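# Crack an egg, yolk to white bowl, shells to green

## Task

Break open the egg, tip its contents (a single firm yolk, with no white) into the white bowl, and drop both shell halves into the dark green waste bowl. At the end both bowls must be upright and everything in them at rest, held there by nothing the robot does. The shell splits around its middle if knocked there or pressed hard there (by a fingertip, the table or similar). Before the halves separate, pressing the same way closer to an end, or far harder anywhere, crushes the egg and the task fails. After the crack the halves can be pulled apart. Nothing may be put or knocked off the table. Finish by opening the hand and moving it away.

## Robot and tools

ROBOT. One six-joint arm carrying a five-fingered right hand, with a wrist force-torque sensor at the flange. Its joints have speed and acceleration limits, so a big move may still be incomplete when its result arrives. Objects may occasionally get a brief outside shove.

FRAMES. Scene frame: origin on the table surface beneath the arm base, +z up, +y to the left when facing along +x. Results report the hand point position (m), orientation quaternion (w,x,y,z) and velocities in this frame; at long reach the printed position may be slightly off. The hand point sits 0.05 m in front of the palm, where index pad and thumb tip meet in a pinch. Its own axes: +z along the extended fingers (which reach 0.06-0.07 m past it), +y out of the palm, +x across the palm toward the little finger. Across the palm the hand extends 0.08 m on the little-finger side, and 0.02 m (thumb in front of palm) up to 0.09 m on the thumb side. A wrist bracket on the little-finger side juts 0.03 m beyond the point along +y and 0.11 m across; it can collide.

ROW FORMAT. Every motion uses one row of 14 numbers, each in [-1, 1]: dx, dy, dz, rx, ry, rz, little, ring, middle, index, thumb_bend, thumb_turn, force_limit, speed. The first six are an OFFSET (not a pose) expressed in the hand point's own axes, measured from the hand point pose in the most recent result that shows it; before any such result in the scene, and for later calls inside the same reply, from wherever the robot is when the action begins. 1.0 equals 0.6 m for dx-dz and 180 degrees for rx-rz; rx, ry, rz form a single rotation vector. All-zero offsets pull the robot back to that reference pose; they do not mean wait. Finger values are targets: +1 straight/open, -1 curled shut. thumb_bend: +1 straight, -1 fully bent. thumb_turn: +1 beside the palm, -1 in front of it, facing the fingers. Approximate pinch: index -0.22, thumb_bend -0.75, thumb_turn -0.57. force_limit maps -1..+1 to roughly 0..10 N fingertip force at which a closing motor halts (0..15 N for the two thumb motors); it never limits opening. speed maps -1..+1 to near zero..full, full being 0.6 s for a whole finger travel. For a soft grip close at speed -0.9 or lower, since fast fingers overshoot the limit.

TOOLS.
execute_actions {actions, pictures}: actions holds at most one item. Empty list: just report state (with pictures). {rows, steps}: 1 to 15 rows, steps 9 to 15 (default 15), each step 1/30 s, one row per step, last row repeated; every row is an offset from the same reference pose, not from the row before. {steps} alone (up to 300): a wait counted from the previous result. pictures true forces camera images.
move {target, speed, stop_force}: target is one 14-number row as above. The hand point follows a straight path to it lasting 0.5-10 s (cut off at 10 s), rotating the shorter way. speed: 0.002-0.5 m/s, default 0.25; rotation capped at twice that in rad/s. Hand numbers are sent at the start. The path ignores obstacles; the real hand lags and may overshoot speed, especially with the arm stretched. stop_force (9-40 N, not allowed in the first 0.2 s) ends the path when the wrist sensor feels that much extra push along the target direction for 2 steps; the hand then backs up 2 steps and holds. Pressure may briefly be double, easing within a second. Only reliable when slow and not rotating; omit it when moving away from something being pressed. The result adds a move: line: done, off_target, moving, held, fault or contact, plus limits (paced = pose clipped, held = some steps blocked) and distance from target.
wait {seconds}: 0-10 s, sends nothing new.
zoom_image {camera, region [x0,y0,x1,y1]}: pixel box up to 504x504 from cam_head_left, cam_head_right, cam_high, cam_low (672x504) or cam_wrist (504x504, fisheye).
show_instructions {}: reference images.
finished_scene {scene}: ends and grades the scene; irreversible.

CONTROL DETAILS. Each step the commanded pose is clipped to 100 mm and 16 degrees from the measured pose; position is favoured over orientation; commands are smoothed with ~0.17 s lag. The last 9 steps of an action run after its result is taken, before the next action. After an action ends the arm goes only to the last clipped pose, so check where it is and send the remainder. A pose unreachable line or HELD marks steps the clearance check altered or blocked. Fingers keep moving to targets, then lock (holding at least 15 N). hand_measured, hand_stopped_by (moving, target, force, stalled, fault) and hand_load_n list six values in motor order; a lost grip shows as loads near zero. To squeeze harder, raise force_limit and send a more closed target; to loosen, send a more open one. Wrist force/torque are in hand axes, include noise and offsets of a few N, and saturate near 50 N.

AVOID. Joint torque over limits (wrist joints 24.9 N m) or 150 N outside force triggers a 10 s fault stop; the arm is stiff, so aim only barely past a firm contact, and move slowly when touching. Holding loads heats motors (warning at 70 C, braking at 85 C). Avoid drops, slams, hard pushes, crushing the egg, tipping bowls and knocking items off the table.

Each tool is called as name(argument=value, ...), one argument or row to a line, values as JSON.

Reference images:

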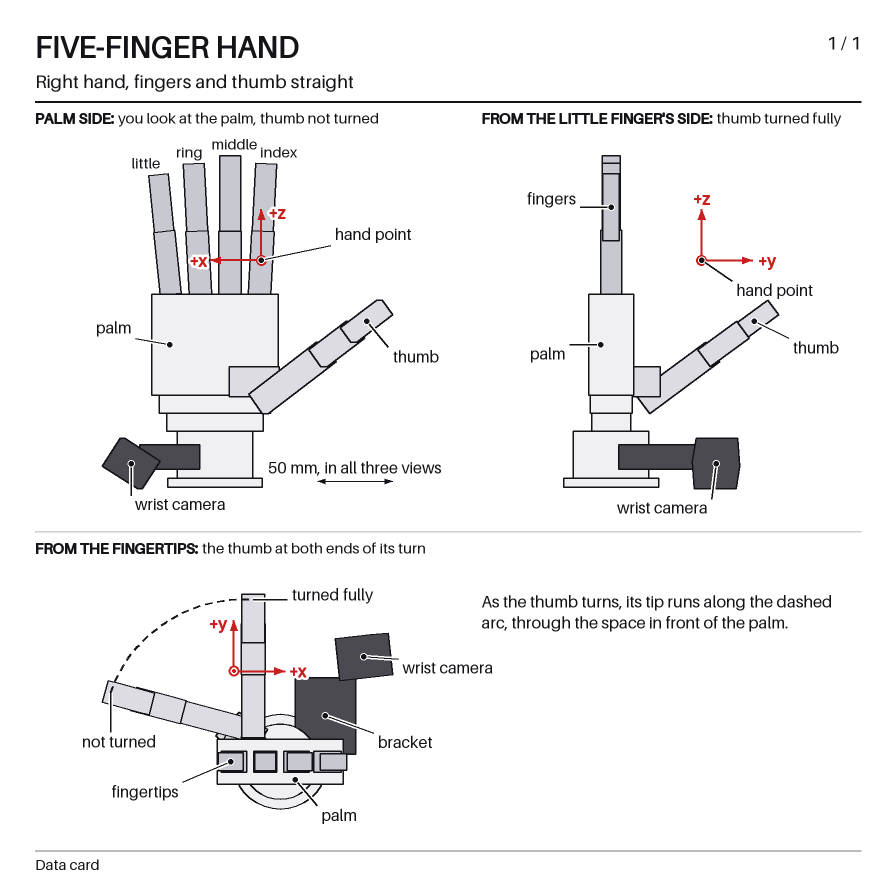

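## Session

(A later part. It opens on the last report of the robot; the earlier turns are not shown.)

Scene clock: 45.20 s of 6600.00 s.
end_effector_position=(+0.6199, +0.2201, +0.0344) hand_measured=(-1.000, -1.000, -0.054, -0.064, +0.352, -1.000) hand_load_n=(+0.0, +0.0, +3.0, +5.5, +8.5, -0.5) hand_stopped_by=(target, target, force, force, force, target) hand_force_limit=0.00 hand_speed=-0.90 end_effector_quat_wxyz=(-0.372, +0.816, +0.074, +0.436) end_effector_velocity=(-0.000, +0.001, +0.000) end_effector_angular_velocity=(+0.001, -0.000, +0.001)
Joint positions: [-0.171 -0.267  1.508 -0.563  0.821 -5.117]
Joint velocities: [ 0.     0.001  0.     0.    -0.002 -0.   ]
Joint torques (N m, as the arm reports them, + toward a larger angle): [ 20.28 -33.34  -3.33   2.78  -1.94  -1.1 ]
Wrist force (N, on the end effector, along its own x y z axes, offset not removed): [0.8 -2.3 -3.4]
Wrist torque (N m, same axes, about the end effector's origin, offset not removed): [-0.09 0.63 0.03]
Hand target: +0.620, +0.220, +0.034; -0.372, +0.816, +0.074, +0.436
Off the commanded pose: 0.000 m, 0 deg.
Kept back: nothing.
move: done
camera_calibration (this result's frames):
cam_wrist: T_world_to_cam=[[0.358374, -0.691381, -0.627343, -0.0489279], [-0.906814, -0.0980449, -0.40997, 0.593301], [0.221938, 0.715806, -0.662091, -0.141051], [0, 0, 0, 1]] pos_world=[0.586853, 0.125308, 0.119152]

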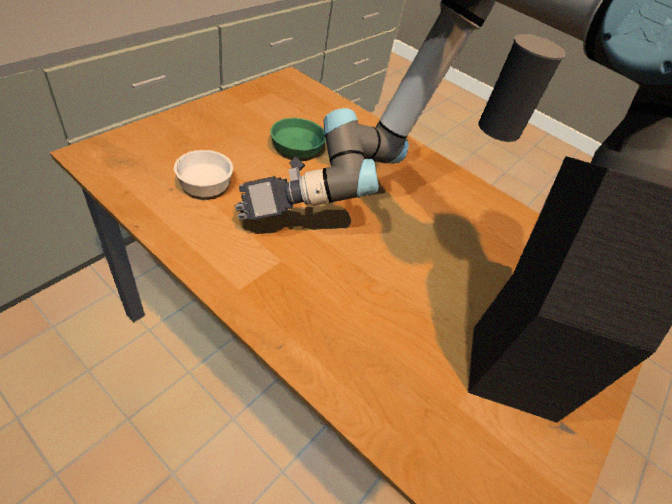

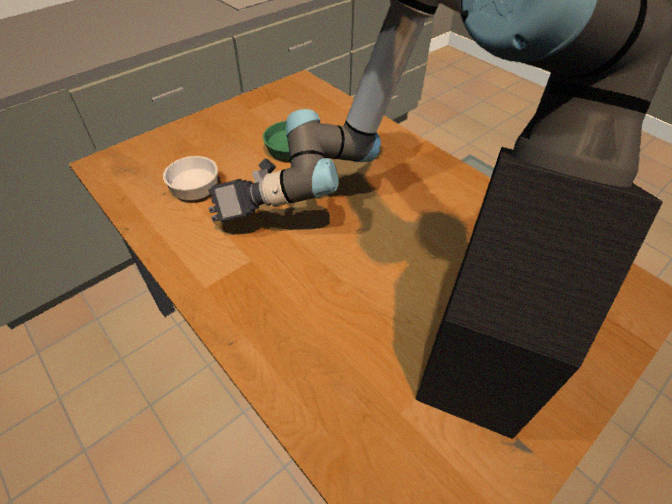

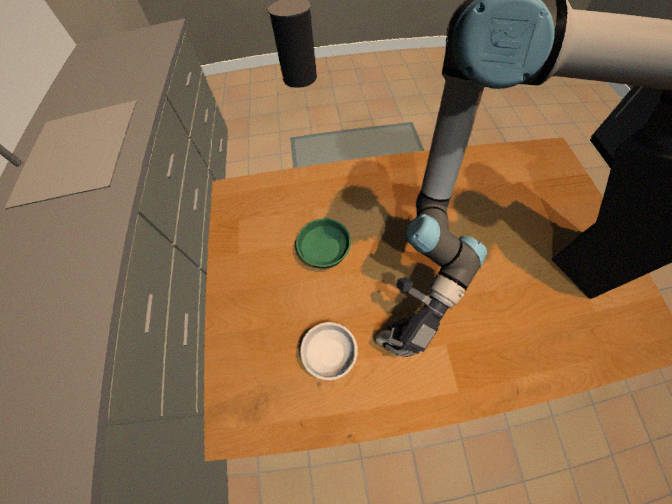

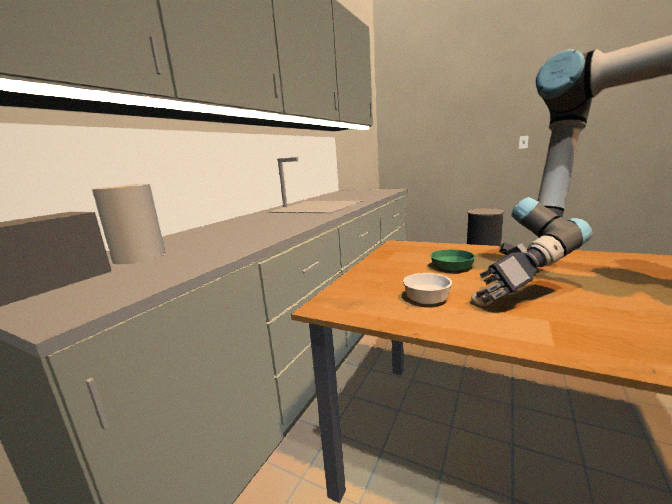

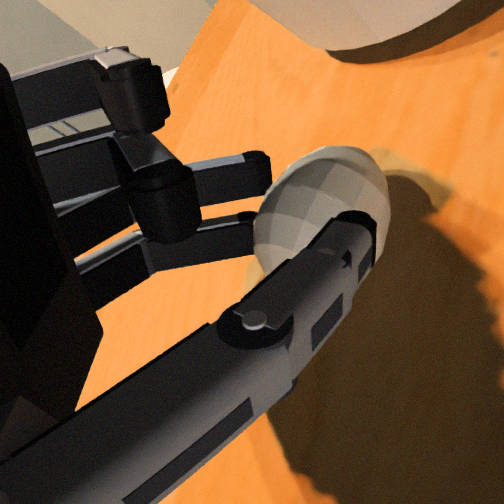

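move(
  target=[-0.008,0.0056,0.0036,0,0,0,-1,-1,-0.3,-0.3,0.1,-1,0,-0.9],
  speed=0.003,
  stop_force=30,
)

Scene clock: 46.67 s of 6600.00 s.
end_effector_position=(+0.6200, +0.2201, +0.0320) hand_measured=(-1.000, -1.000, -0.054, -0.064, +0.352, -1.000) hand_load_n=(+0.0, +0.0, +5.0, +6.0, +9.0, -10.0) hand_stopped_by=(target, target, force, force, force, target) hand_force_limit=0.00 hand_speed=-0.90 end_effector_quat_wxyz=(-0.372, +0.816, +0.074, +0.436) end_effector_velocity=(-0.000, -0.000, +0.001) end_effector_angular_velocity=(+0.000, +0.000, +0.000)
Joint positions: [-0.172 -0.262  1.503 -0.562  0.819 -5.118]
Joint velocities: [-0.    -0.003  0.003  0.     0.    -0.   ]
Joint torques (N m, as the arm reports them, + toward a larger angle): [  4.42 -34.84   3.99   1.64   6.61   1.66]
Wrist force (N, on the end effector, along its own x y z axes, offset not removed): [26.1 -29.2 -13.2]
Wrist torque (N m, same axes, about the end effector's origin, offset not removed): [-0.74 -0.12 -0.67]
Hand target: +0.620, +0.220, +0.032; -0.372, +0.816, +0.074, +0.436
Off the commanded pose: 0.004 m, 0 deg.
Kept back: nothing.
move: contact
camera_calibration (this result's frames):
cam_wrist: T_world_to_cam=[[0.35854, -0.691356, -0.627277, -0.0505421], [-0.906732, -0.098112, -0.410136, 0.592339], [0.222007, 0.715822, -0.662052, -0.142678], [0, 0, 0, 1]] pos_world=[0.586889, 0.125305, 0.116776]

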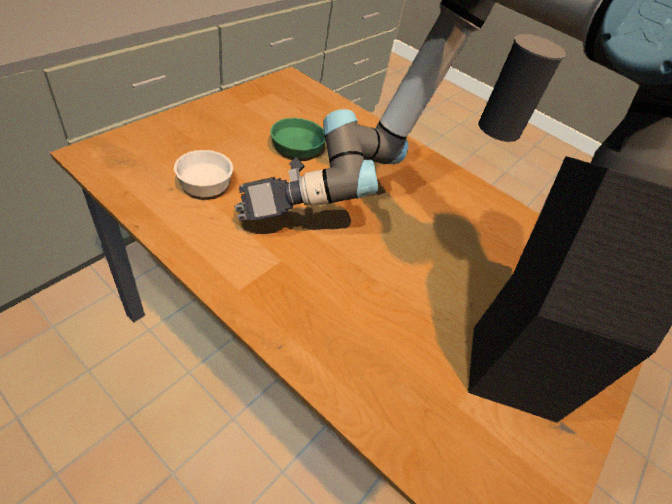

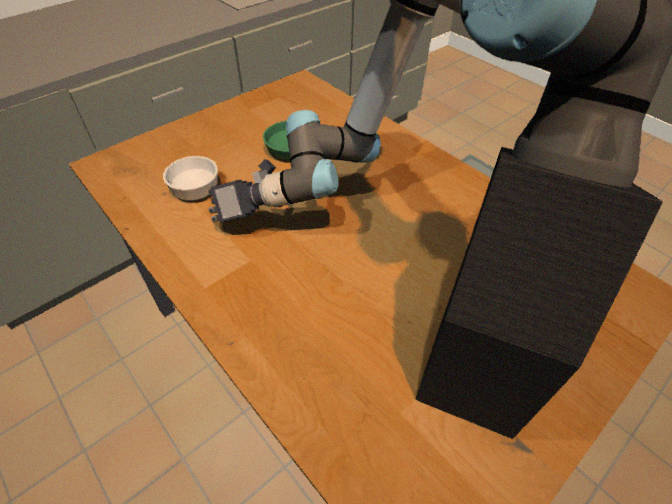

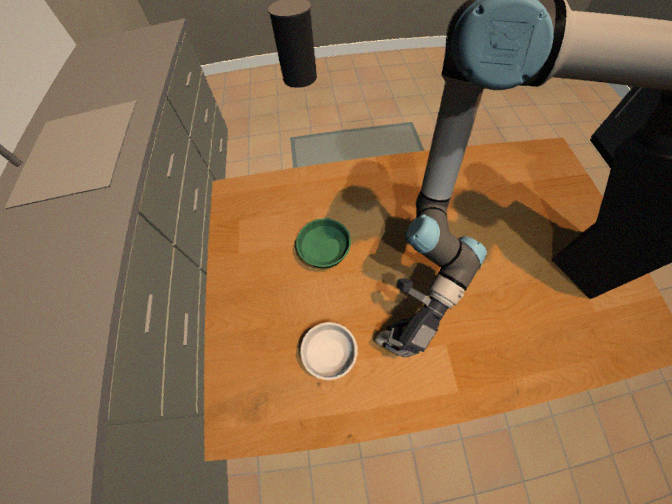

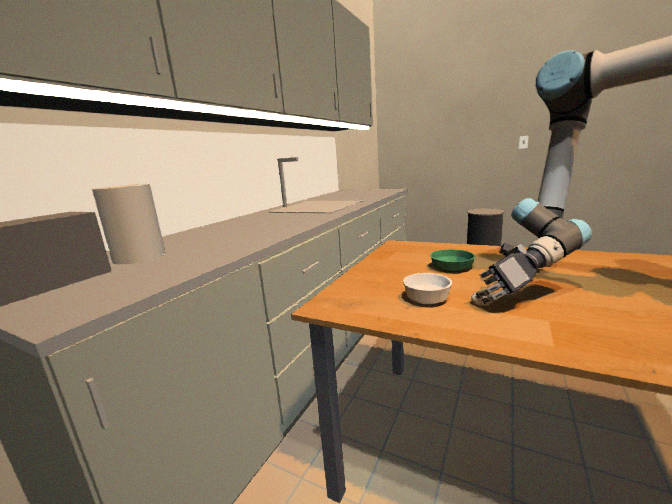

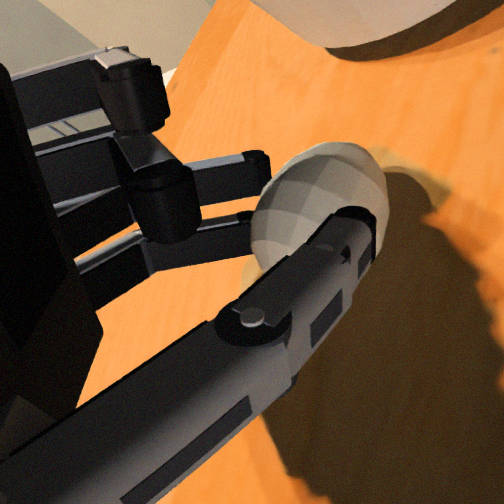

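execute_actions(
  actions=[],
)

zoom_image(
  camera="cam_wrist",
  region=[230, 120, 410, 300],
)

Scene clock: 46.90 s of 6600.00 s.
end_effector_position=(+0.6199, +0.2200, +0.0321) hand_measured=(-1.000, -1.000, -0.054, -0.064, +0.352, -1.000) hand_load_n=(+0.0, +0.0, +5.0, +6.0, +9.0, -9.5) hand_stopped_by=(target, target, force, force, force, target) hand_force_limit=0.00 hand_speed=-0.90 end_effector_quat_wxyz=(-0.372, +0.816, +0.074, +0.436) end_effector_velocity=(-0.000, +0.000, +0.001) end_effector_angular_velocity=(+0.002, -0.001, +0.001)
Joint positions: [-0.172 -0.262  1.503 -0.562  0.819 -5.118]
Joint velocities: [ 0.    -0.001  0.001 -0.    -0.003  0.001]
Joint torques (N m, as the arm reports them, + toward a larger angle): [ 17.24 -38.15   5.61   0.24   7.88   3.33]
Wrist force (N, on the end effector, along its own x y z axes, offset not removed): [22.6 -25.9 -16.6]
Wrist torque (N m, same axes, about the end effector's origin, offset not removed): [0.13 0.53 -0.50]
Hand target: +0.620, +0.220, +0.032; -0.372, +0.816, +0.074, +0.436
Off the commanded pose: 0.004 m, 0 deg.
Kept back: nothing.
Steps of this call (steps 1 to 7: nothing new was sent). Readings (end_effector_position | what the end effector reports):
1: (+0.6200, +0.2201, +0.0320) | hand_measured=(-1.000, -1.000, -0.054, -0.064, +0.352, -1.000) hand_load_n=(+0.0, +0.0, +5.0, +6.0, +9.0, -10.0) hand_stopped_by=(target, target, force, force, force, target) hand_force_limit=0.00 hand_speed=-0.90
2: (+0.6200, +0.2201, +0.0320) | hand_measured=(-1.000, -1.000, -0.054, -0.064, +0.352, -1.000) hand_load_n=(+0.0, +0.0, +5.0, +6.0, +9.0, -10.0) hand_stopped_by=(target, target, force, force, force, target) hand_force_limit=0.00 hand_speed=-0.90
4: (+0.6200, +0.2201, +0.0321) | hand_measured=(-1.000, -1.000, -0.054, -0.064, +0.352, -1.000) hand_load_n=(+0.0, +0.0, +5.0, +6.0, +9.0, -9.5) hand_stopped_by=(target, target, force, force, force, target) hand_force_limit=0.00 hand_speed=-0.90
7: the state above
camera_calibration (this result's frames):
cam_wrist: T_world_to_cam=[[0.358373, -0.69141, -0.627312, -0.0503908], [-0.906814, -0.0980606, -0.409967, 0.592356], [0.221941, 0.715776, -0.662123, -0.142516], [0, 0, 0, 1]] pos_world=[0.586846, 0.125256, 0.116873]

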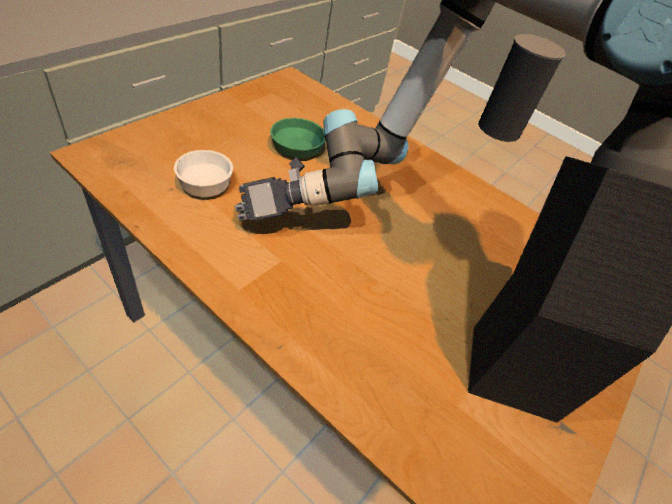

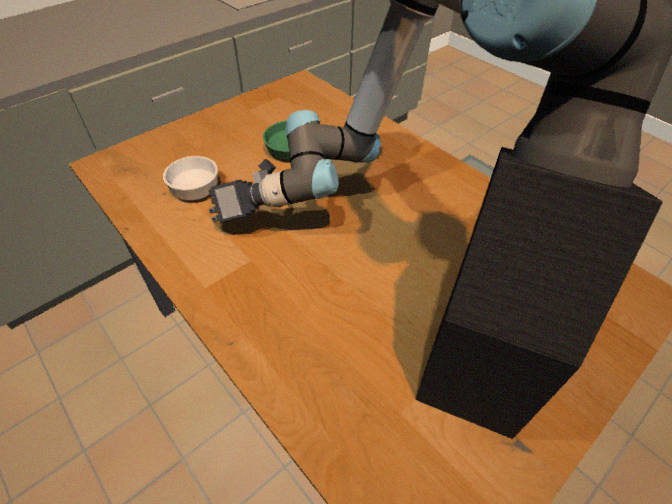

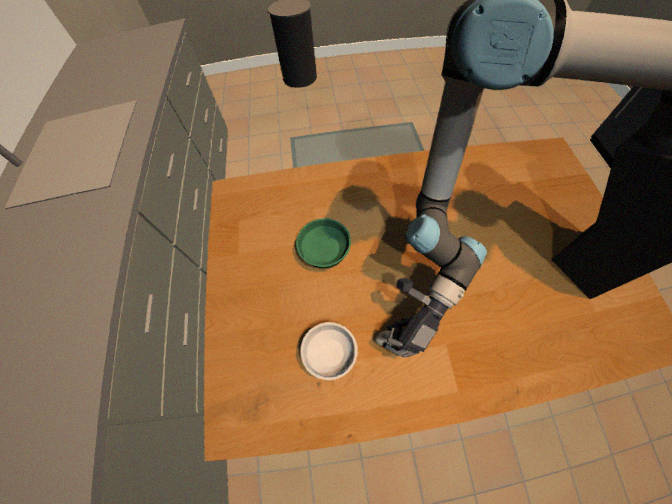

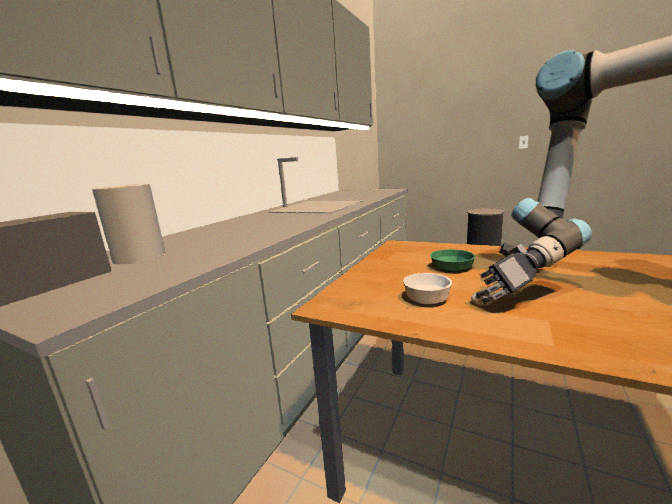

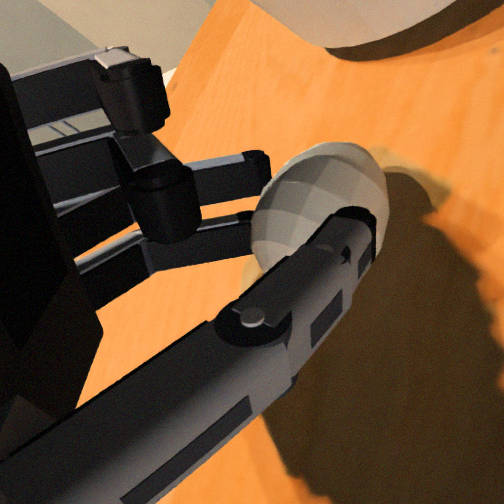

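Region (230, 120, 410, 300) of cam_wrist's 504x504 image, scaled by 2.800, with more detail than that image has.

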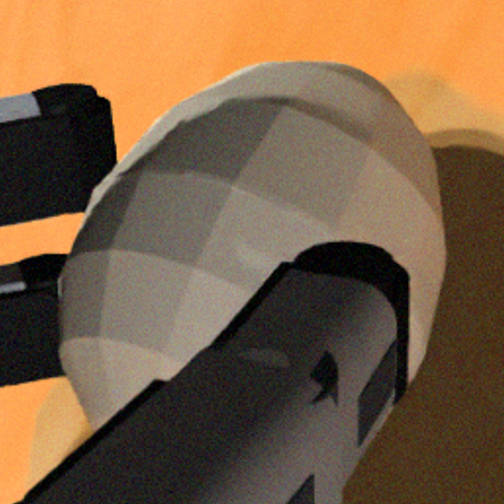

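No crack at 40 N. Go 0.7 mm further.

move(
  target=[-0.0009,0.00063,0.0004,0,0,0,-1,-1,-0.3,-0.3,0.1,-1,0,-0.9],
  speed=0.002,
)

Scene clock: 48.00 s of 6600.00 s.
end_effector_position=(+0.6199, +0.2201, +0.0314) hand_measured=(-1.000, -1.000, -0.052, -0.064, +0.352, -1.000) hand_load_n=(+0.0, +0.0, +6.0, +6.5, +10.0, -11.0) hand_stopped_by=(target, target, force, force, force, target) hand_force_limit=0.00 hand_speed=-0.90 end_effector_quat_wxyz=(-0.372, +0.816, +0.074, +0.436) end_effector_velocity=(+0.001, -0.001, -0.001) end_effector_angular_velocity=(-0.001, +0.000, -0.001)
Joint positions: [-0.173 -0.261  1.502 -0.562  0.819 -5.119]
Joint velocities: [-0.001  0.    -0.001  0.001  0.001 -0.   ]
Joint torques (N m, as the arm reports them, + toward a larger angle): [-10.04 -19.46  -6.46   2.29   5.36   0.18]
Wrist force (N, on the end effector, along its own x y z axes, offset not removed): [31.4 -33.4 -13.0]
Wrist torque (N m, same axes, about the end effector's origin, offset not removed): [-0.50 -0.21 -0.69]
Hand target: +0.620, +0.220, +0.031; -0.372, +0.816, +0.074, +0.436
Off the commanded pose: 0.000 m, 0 deg.
Kept back: nothing.
move: done
camera_calibration (this result's frames):
cam_wrist: T_world_to_cam=[[0.358468, -0.691352, -0.627322, -0.0508118], [-0.906783, -0.0981236, -0.41002, 0.592095], [0.221913, 0.715824, -0.662081, -0.142973], [0, 0, 0, 1]] pos_world=[0.586844, 0.125313, 0.116235]

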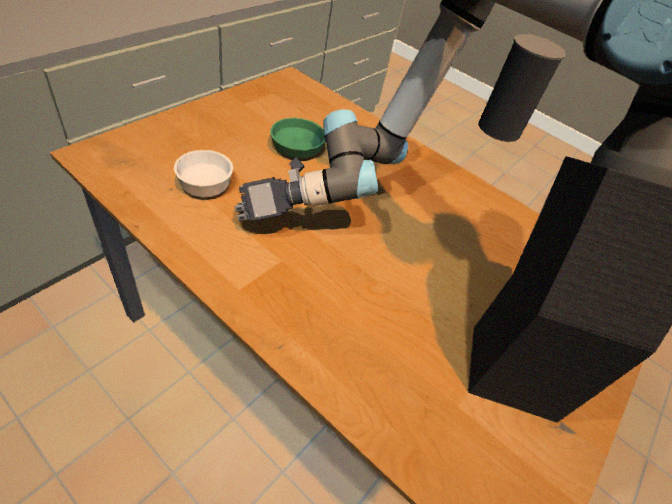

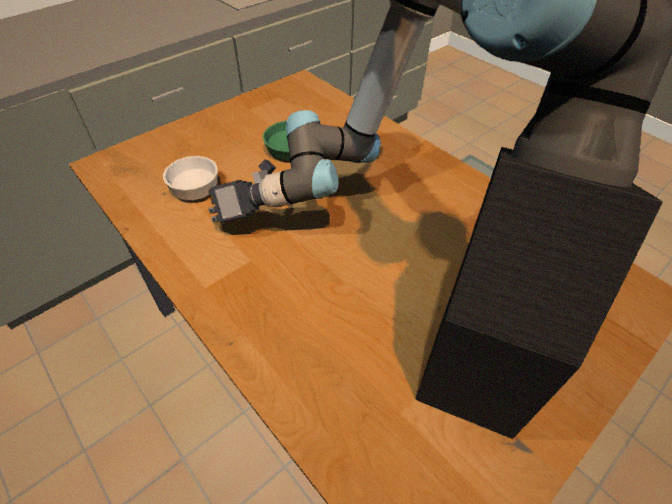

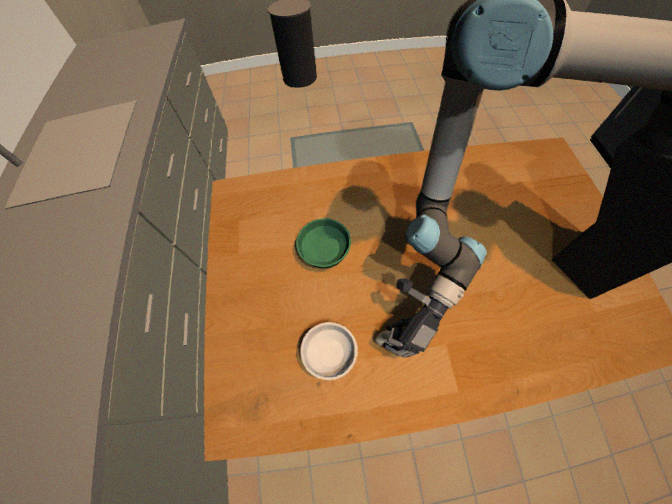

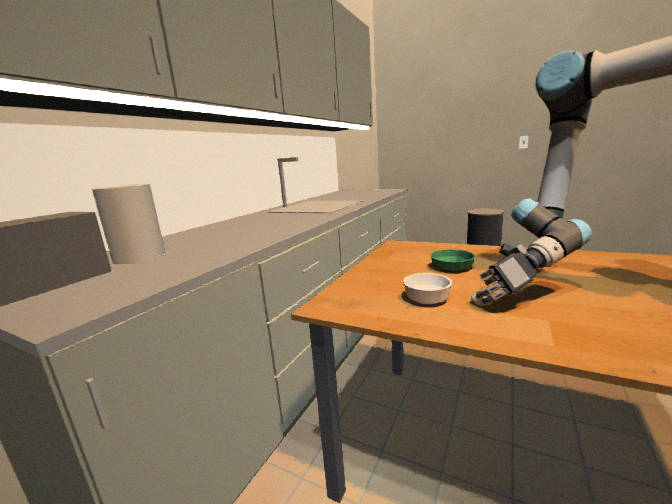

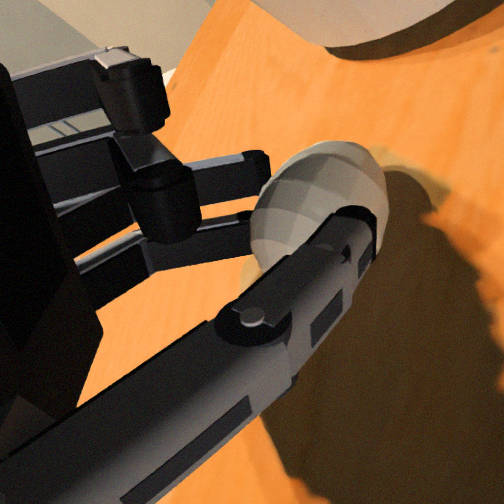

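move(
  target=[0.0045,-0.003,-0.002,0,0,0,-1,-1,0.25,0.25,0.7,-1,0,-0.85],
  speed=0.01,
)

zoom_image(
  camera="cam_wrist",
  region=[230, 120, 410, 300],
)

Scene clock: 50.80 s of 6600.00 s.
end_effector_position=(+0.6200, +0.2200, +0.0349) hand_measured=(-1.000, -1.000, +0.250, +0.250, +0.700, -1.000) hand_load_n=(+0.0, +0.0, +0.0, +0.0, +0.0, +0.0) hand_stopped_by=(target, target, target, target, target, target) hand_force_limit=0.00 hand_speed=-0.85 end_effector_quat_wxyz=(-0.372, +0.816, +0.074, +0.436) end_effector_velocity=(-0.000, +0.000, +0.000) end_effector_angular_velocity=(+0.001, +0.001, +0.001)
Joint positions: [-0.17  -0.269  1.509 -0.563  0.821 -5.117]
Joint velocities: [ 0.    -0.     0.     0.001 -0.001  0.   ]
Joint torques (N m, as the arm reports them, + toward a larger angle): [ 34.28 -46.39   8.45   0.19   1.06   1.77]
Wrist force (N, on the end effector, along its own x y z axes, offset not removed): [1.0 1.8 -2.8]
Wrist torque (N m, same axes, about the end effector's origin, offset not removed): [0.26 -0.23 0.15]
Hand target: +0.620, +0.220, +0.035; -0.372, +0.816, +0.074, +0.436
Off the commanded pose: 0.000 m, 0 deg.
Kept back: nothing.
move: done
camera_calibration (this result's frames):
cam_wrist: T_world_to_cam=[[0.358467, -0.691352, -0.627323, -0.0487199], [-0.906783, -0.0981196, -0.410022, 0.59356], [0.221917, 0.715825, -0.662078, -0.140641], [0, 0, 0, 1]] pos_world=[0.586905, 0.125232, 0.119694]

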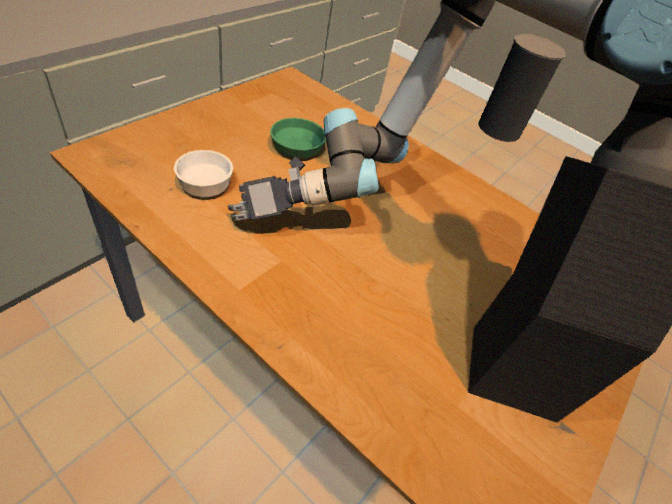

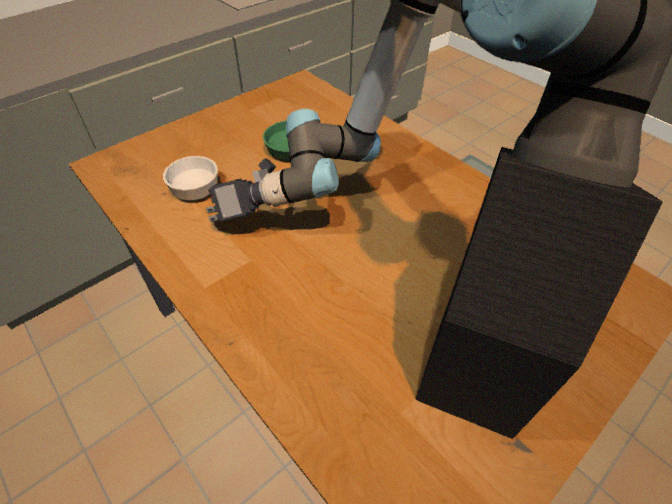

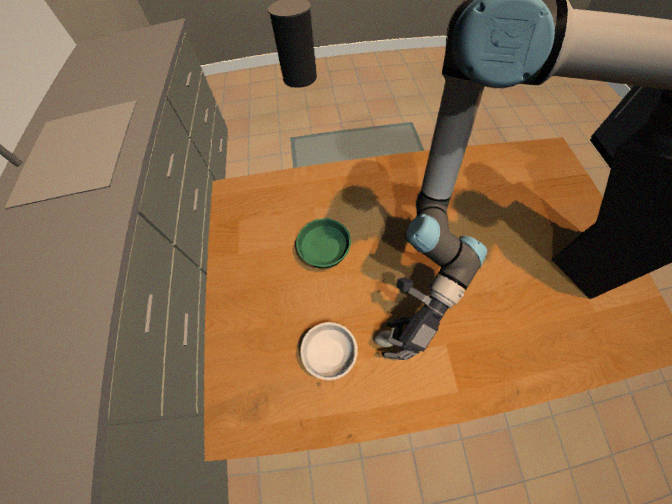

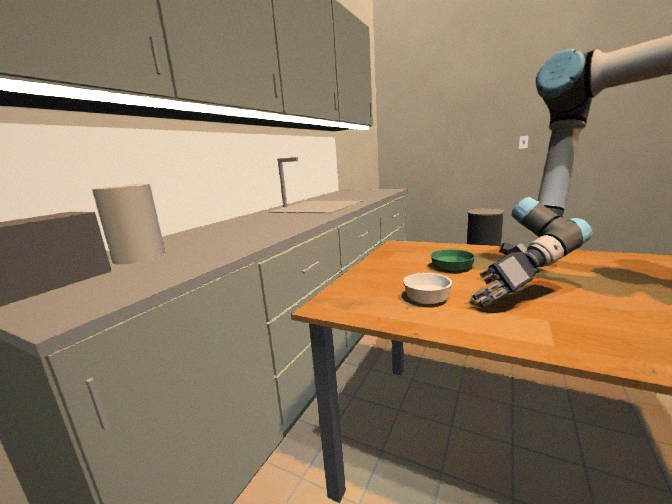

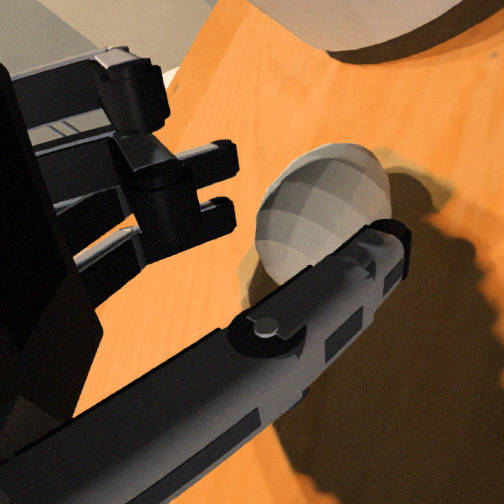

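Region (230, 120, 410, 300) of cam_wrist's 504x504 image, scaled by 2.800, with more detail than that image has.

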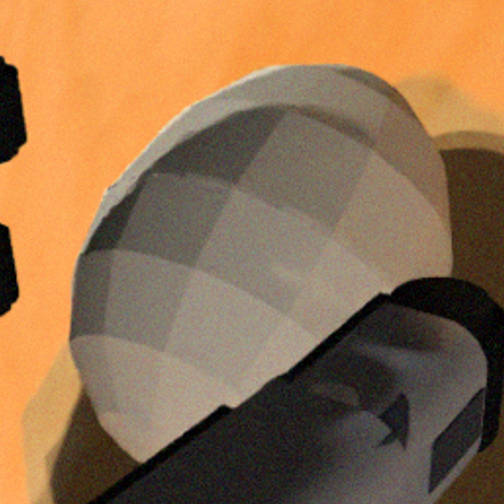

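move(
  target=[0.004,0.0058,0,0,0,0,-1,-1,-0.3,-0.3,0.35,-1,0,-0.9],
  speed=0.01,
)

move(
  target=[-0.008,0.0056,0.0036,0,0,0,-1,-1,-0.3,-0.3,0.35,-1,0,-0.9],
  speed=0.003,
  stop_force=40,
)

Scene clock: 53.57 s of 6600.00 s.
end_effector_position=(+0.6230, +0.2171, +0.0349) hand_measured=(-1.000, -1.000, -0.114, -0.114, +0.490, -1.000) hand_load_n=(+0.0, +0.0, +5.0, +5.0, +10.5, +0.0) hand_stopped_by=(target, target, force, force, force, target) hand_force_limit=0.00 hand_speed=-0.90 end_effector_quat_wxyz=(-0.372, +0.816, +0.074, +0.436) end_effector_velocity=(-0.001, +0.001, -0.000) end_effector_angular_velocity=(+0.003, +0.000, +0.002)
Joint positions: [-0.174 -0.27   1.502 -0.552  0.818 -5.12 ]
Joint velocities: [-0.     0.001 -0.001  0.001 -0.003  0.   ]
Joint torques (N m, as the arm reports them, + toward a larger angle): [ 10.23 -44.38  -5.42   2.68  -1.9   -1.27]
Wrist force (N, on the end effector, along its own x y z axes, offset not removed): [2.4 -0.4 -1.5]
Wrist torque (N m, same axes, about the end effector's origin, offset not removed): [0.29 -0.10 0.10]
Hand target: +0.623, +0.217, +0.035; -0.372, +0.816, +0.074, +0.436
Off the commanded pose: 0.000 m, 0 deg.
Kept back: nothing.
move: done
camera_calibration (this result's frames):
cam_wrist: T_world_to_cam=[[0.358498, -0.69134, -0.627318, -0.0519042], [-0.906769, -0.0981337, -0.410048, 0.595981], [0.221922, 0.715834, -0.662067, -0.139226], [0, 0, 0, 1]] pos_world=[0.589922, 0.122265, 0.119644]

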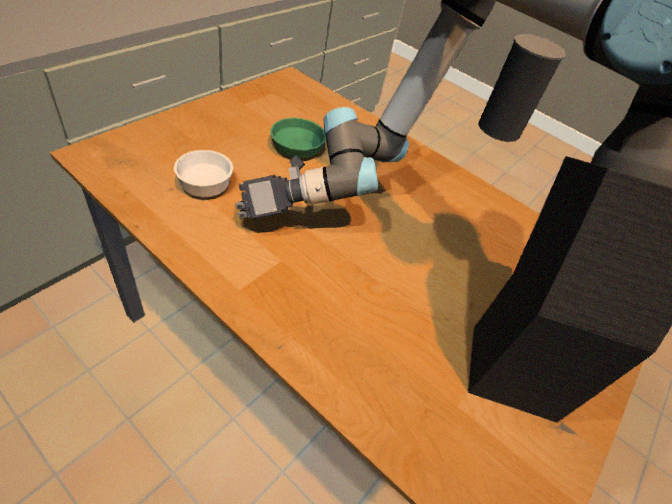

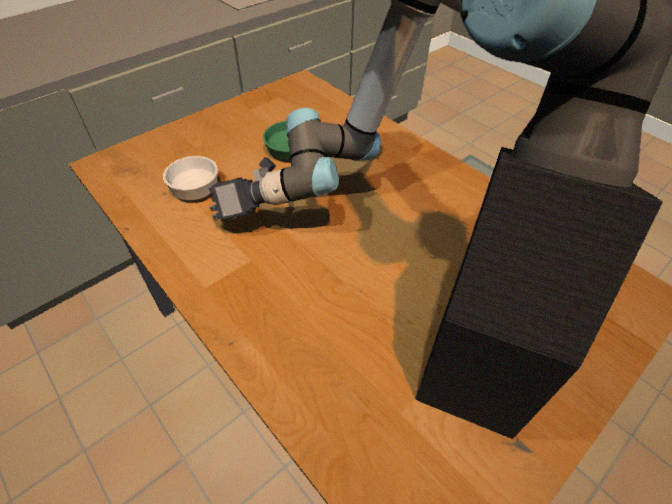

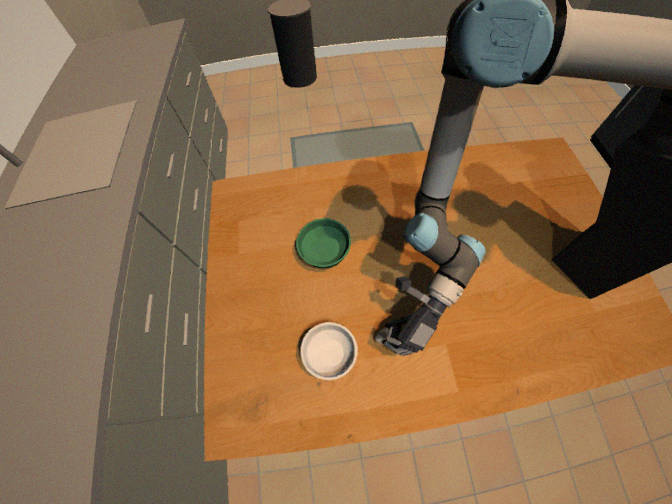

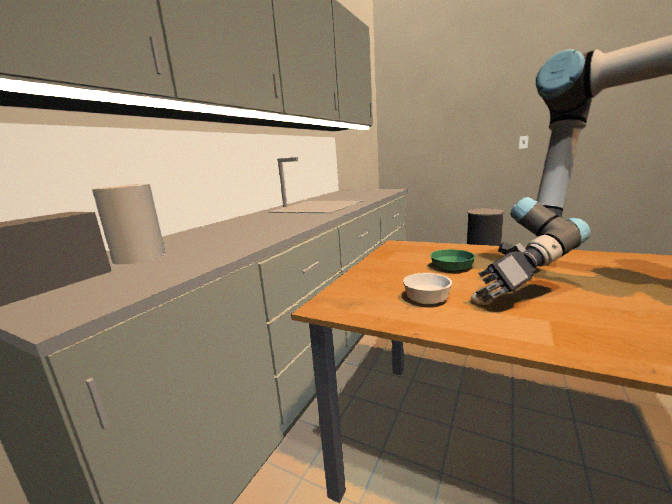

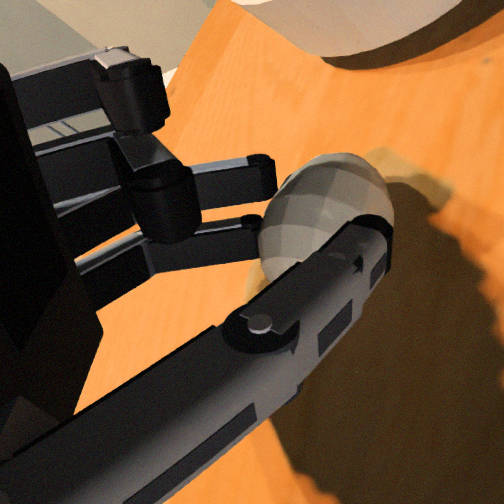

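Scene clock: 54.97 s of 6600.00 s.
end_effector_position=(+0.6231, +0.2169, +0.0317) hand_measured=(-1.000, -1.000, -0.114, -0.114, +0.490, -1.000) hand_load_n=(+0.0, +0.0, +0.5, +8.5, +9.5, -8.5) hand_stopped_by=(target, target, force, force, force, target) hand_force_limit=0.00 hand_speed=-0.90 end_effector_quat_wxyz=(-0.372, +0.816, +0.074, +0.436) end_effector_velocity=(+0.001, -0.001, +0.002) end_effector_angular_velocity=(+0.000, -0.002, +0.000)
Joint positions: [-0.176 -0.263  1.495 -0.551  0.816 -5.122]
Joint velocities: [-0.    -0.005  0.003  0.    -0.001 -0.   ]
Joint torques (N m, as the arm reports them, + toward a larger angle): [ 16.97 -39.12  10.25   2.22   3.42   1.68]
Wrist force (N, on the end effector, along its own x y z axes, offset not removed): [11.6 -6.1 -6.9]
Wrist torque (N m, same axes, about the end effector's origin, offset not removed): [0.24 0.07 -0.13]
Hand target: +0.623, +0.217, +0.032; -0.372, +0.816, +0.074, +0.436
Off the commanded pose: 0.003 m, 0 deg.
Kept back: nothing.
move: contact
camera_calibration (this result's frames):
cam_wrist: T_world_to_cam=[[0.358362, -0.691493, -0.627227, -0.0538869], [-0.906791, -0.0980197, -0.410026, 0.59469], [0.222049, 0.715702, -0.662167, -0.141294], [0, 0, 0, 1]] pos_world=[0.589945, 0.122154, 0.116478]

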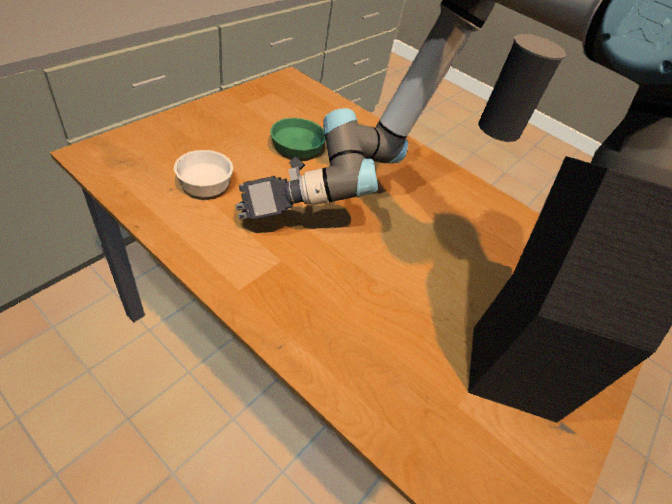

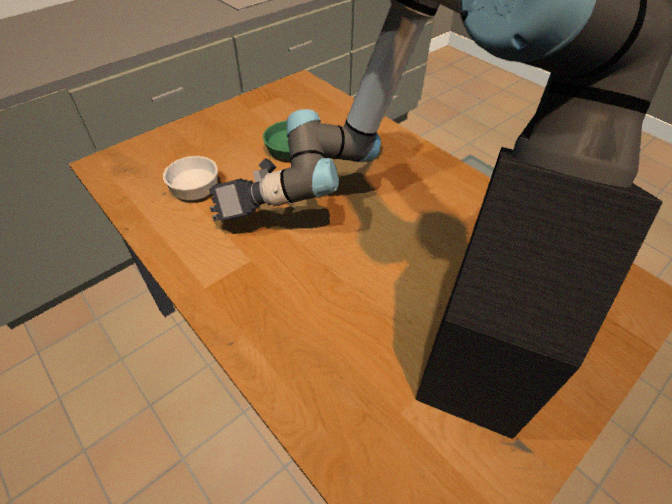

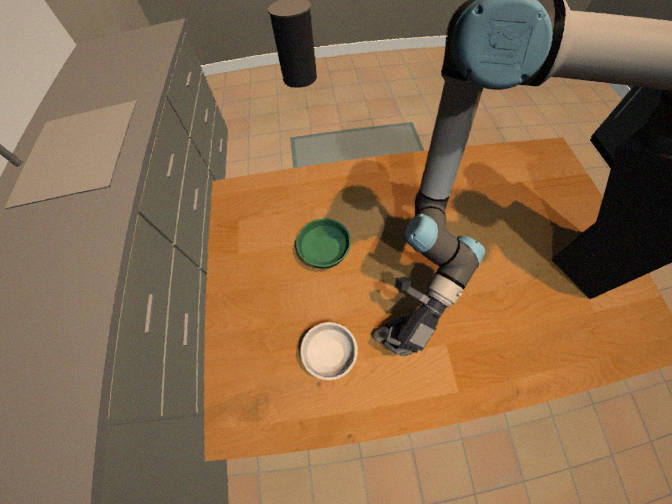

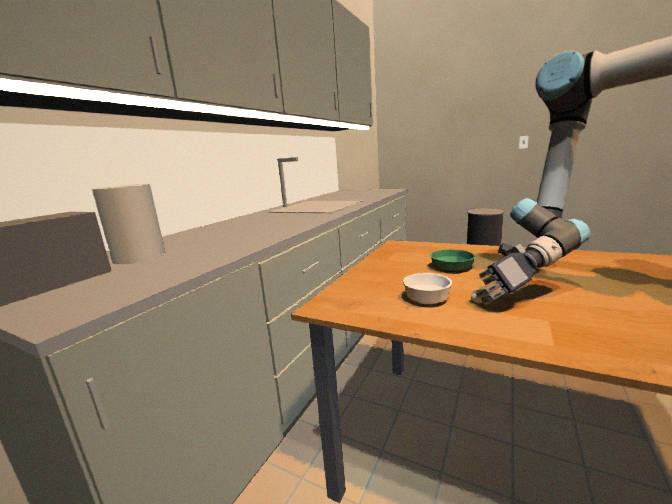

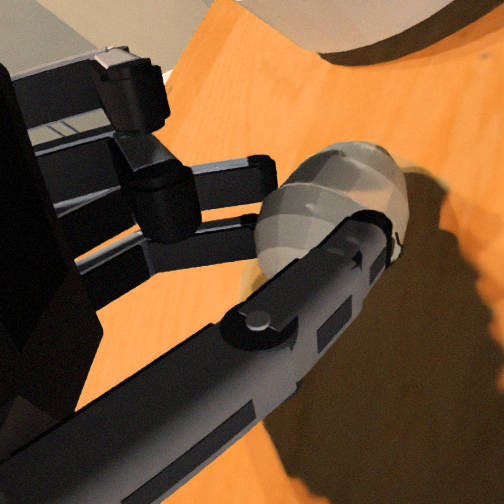

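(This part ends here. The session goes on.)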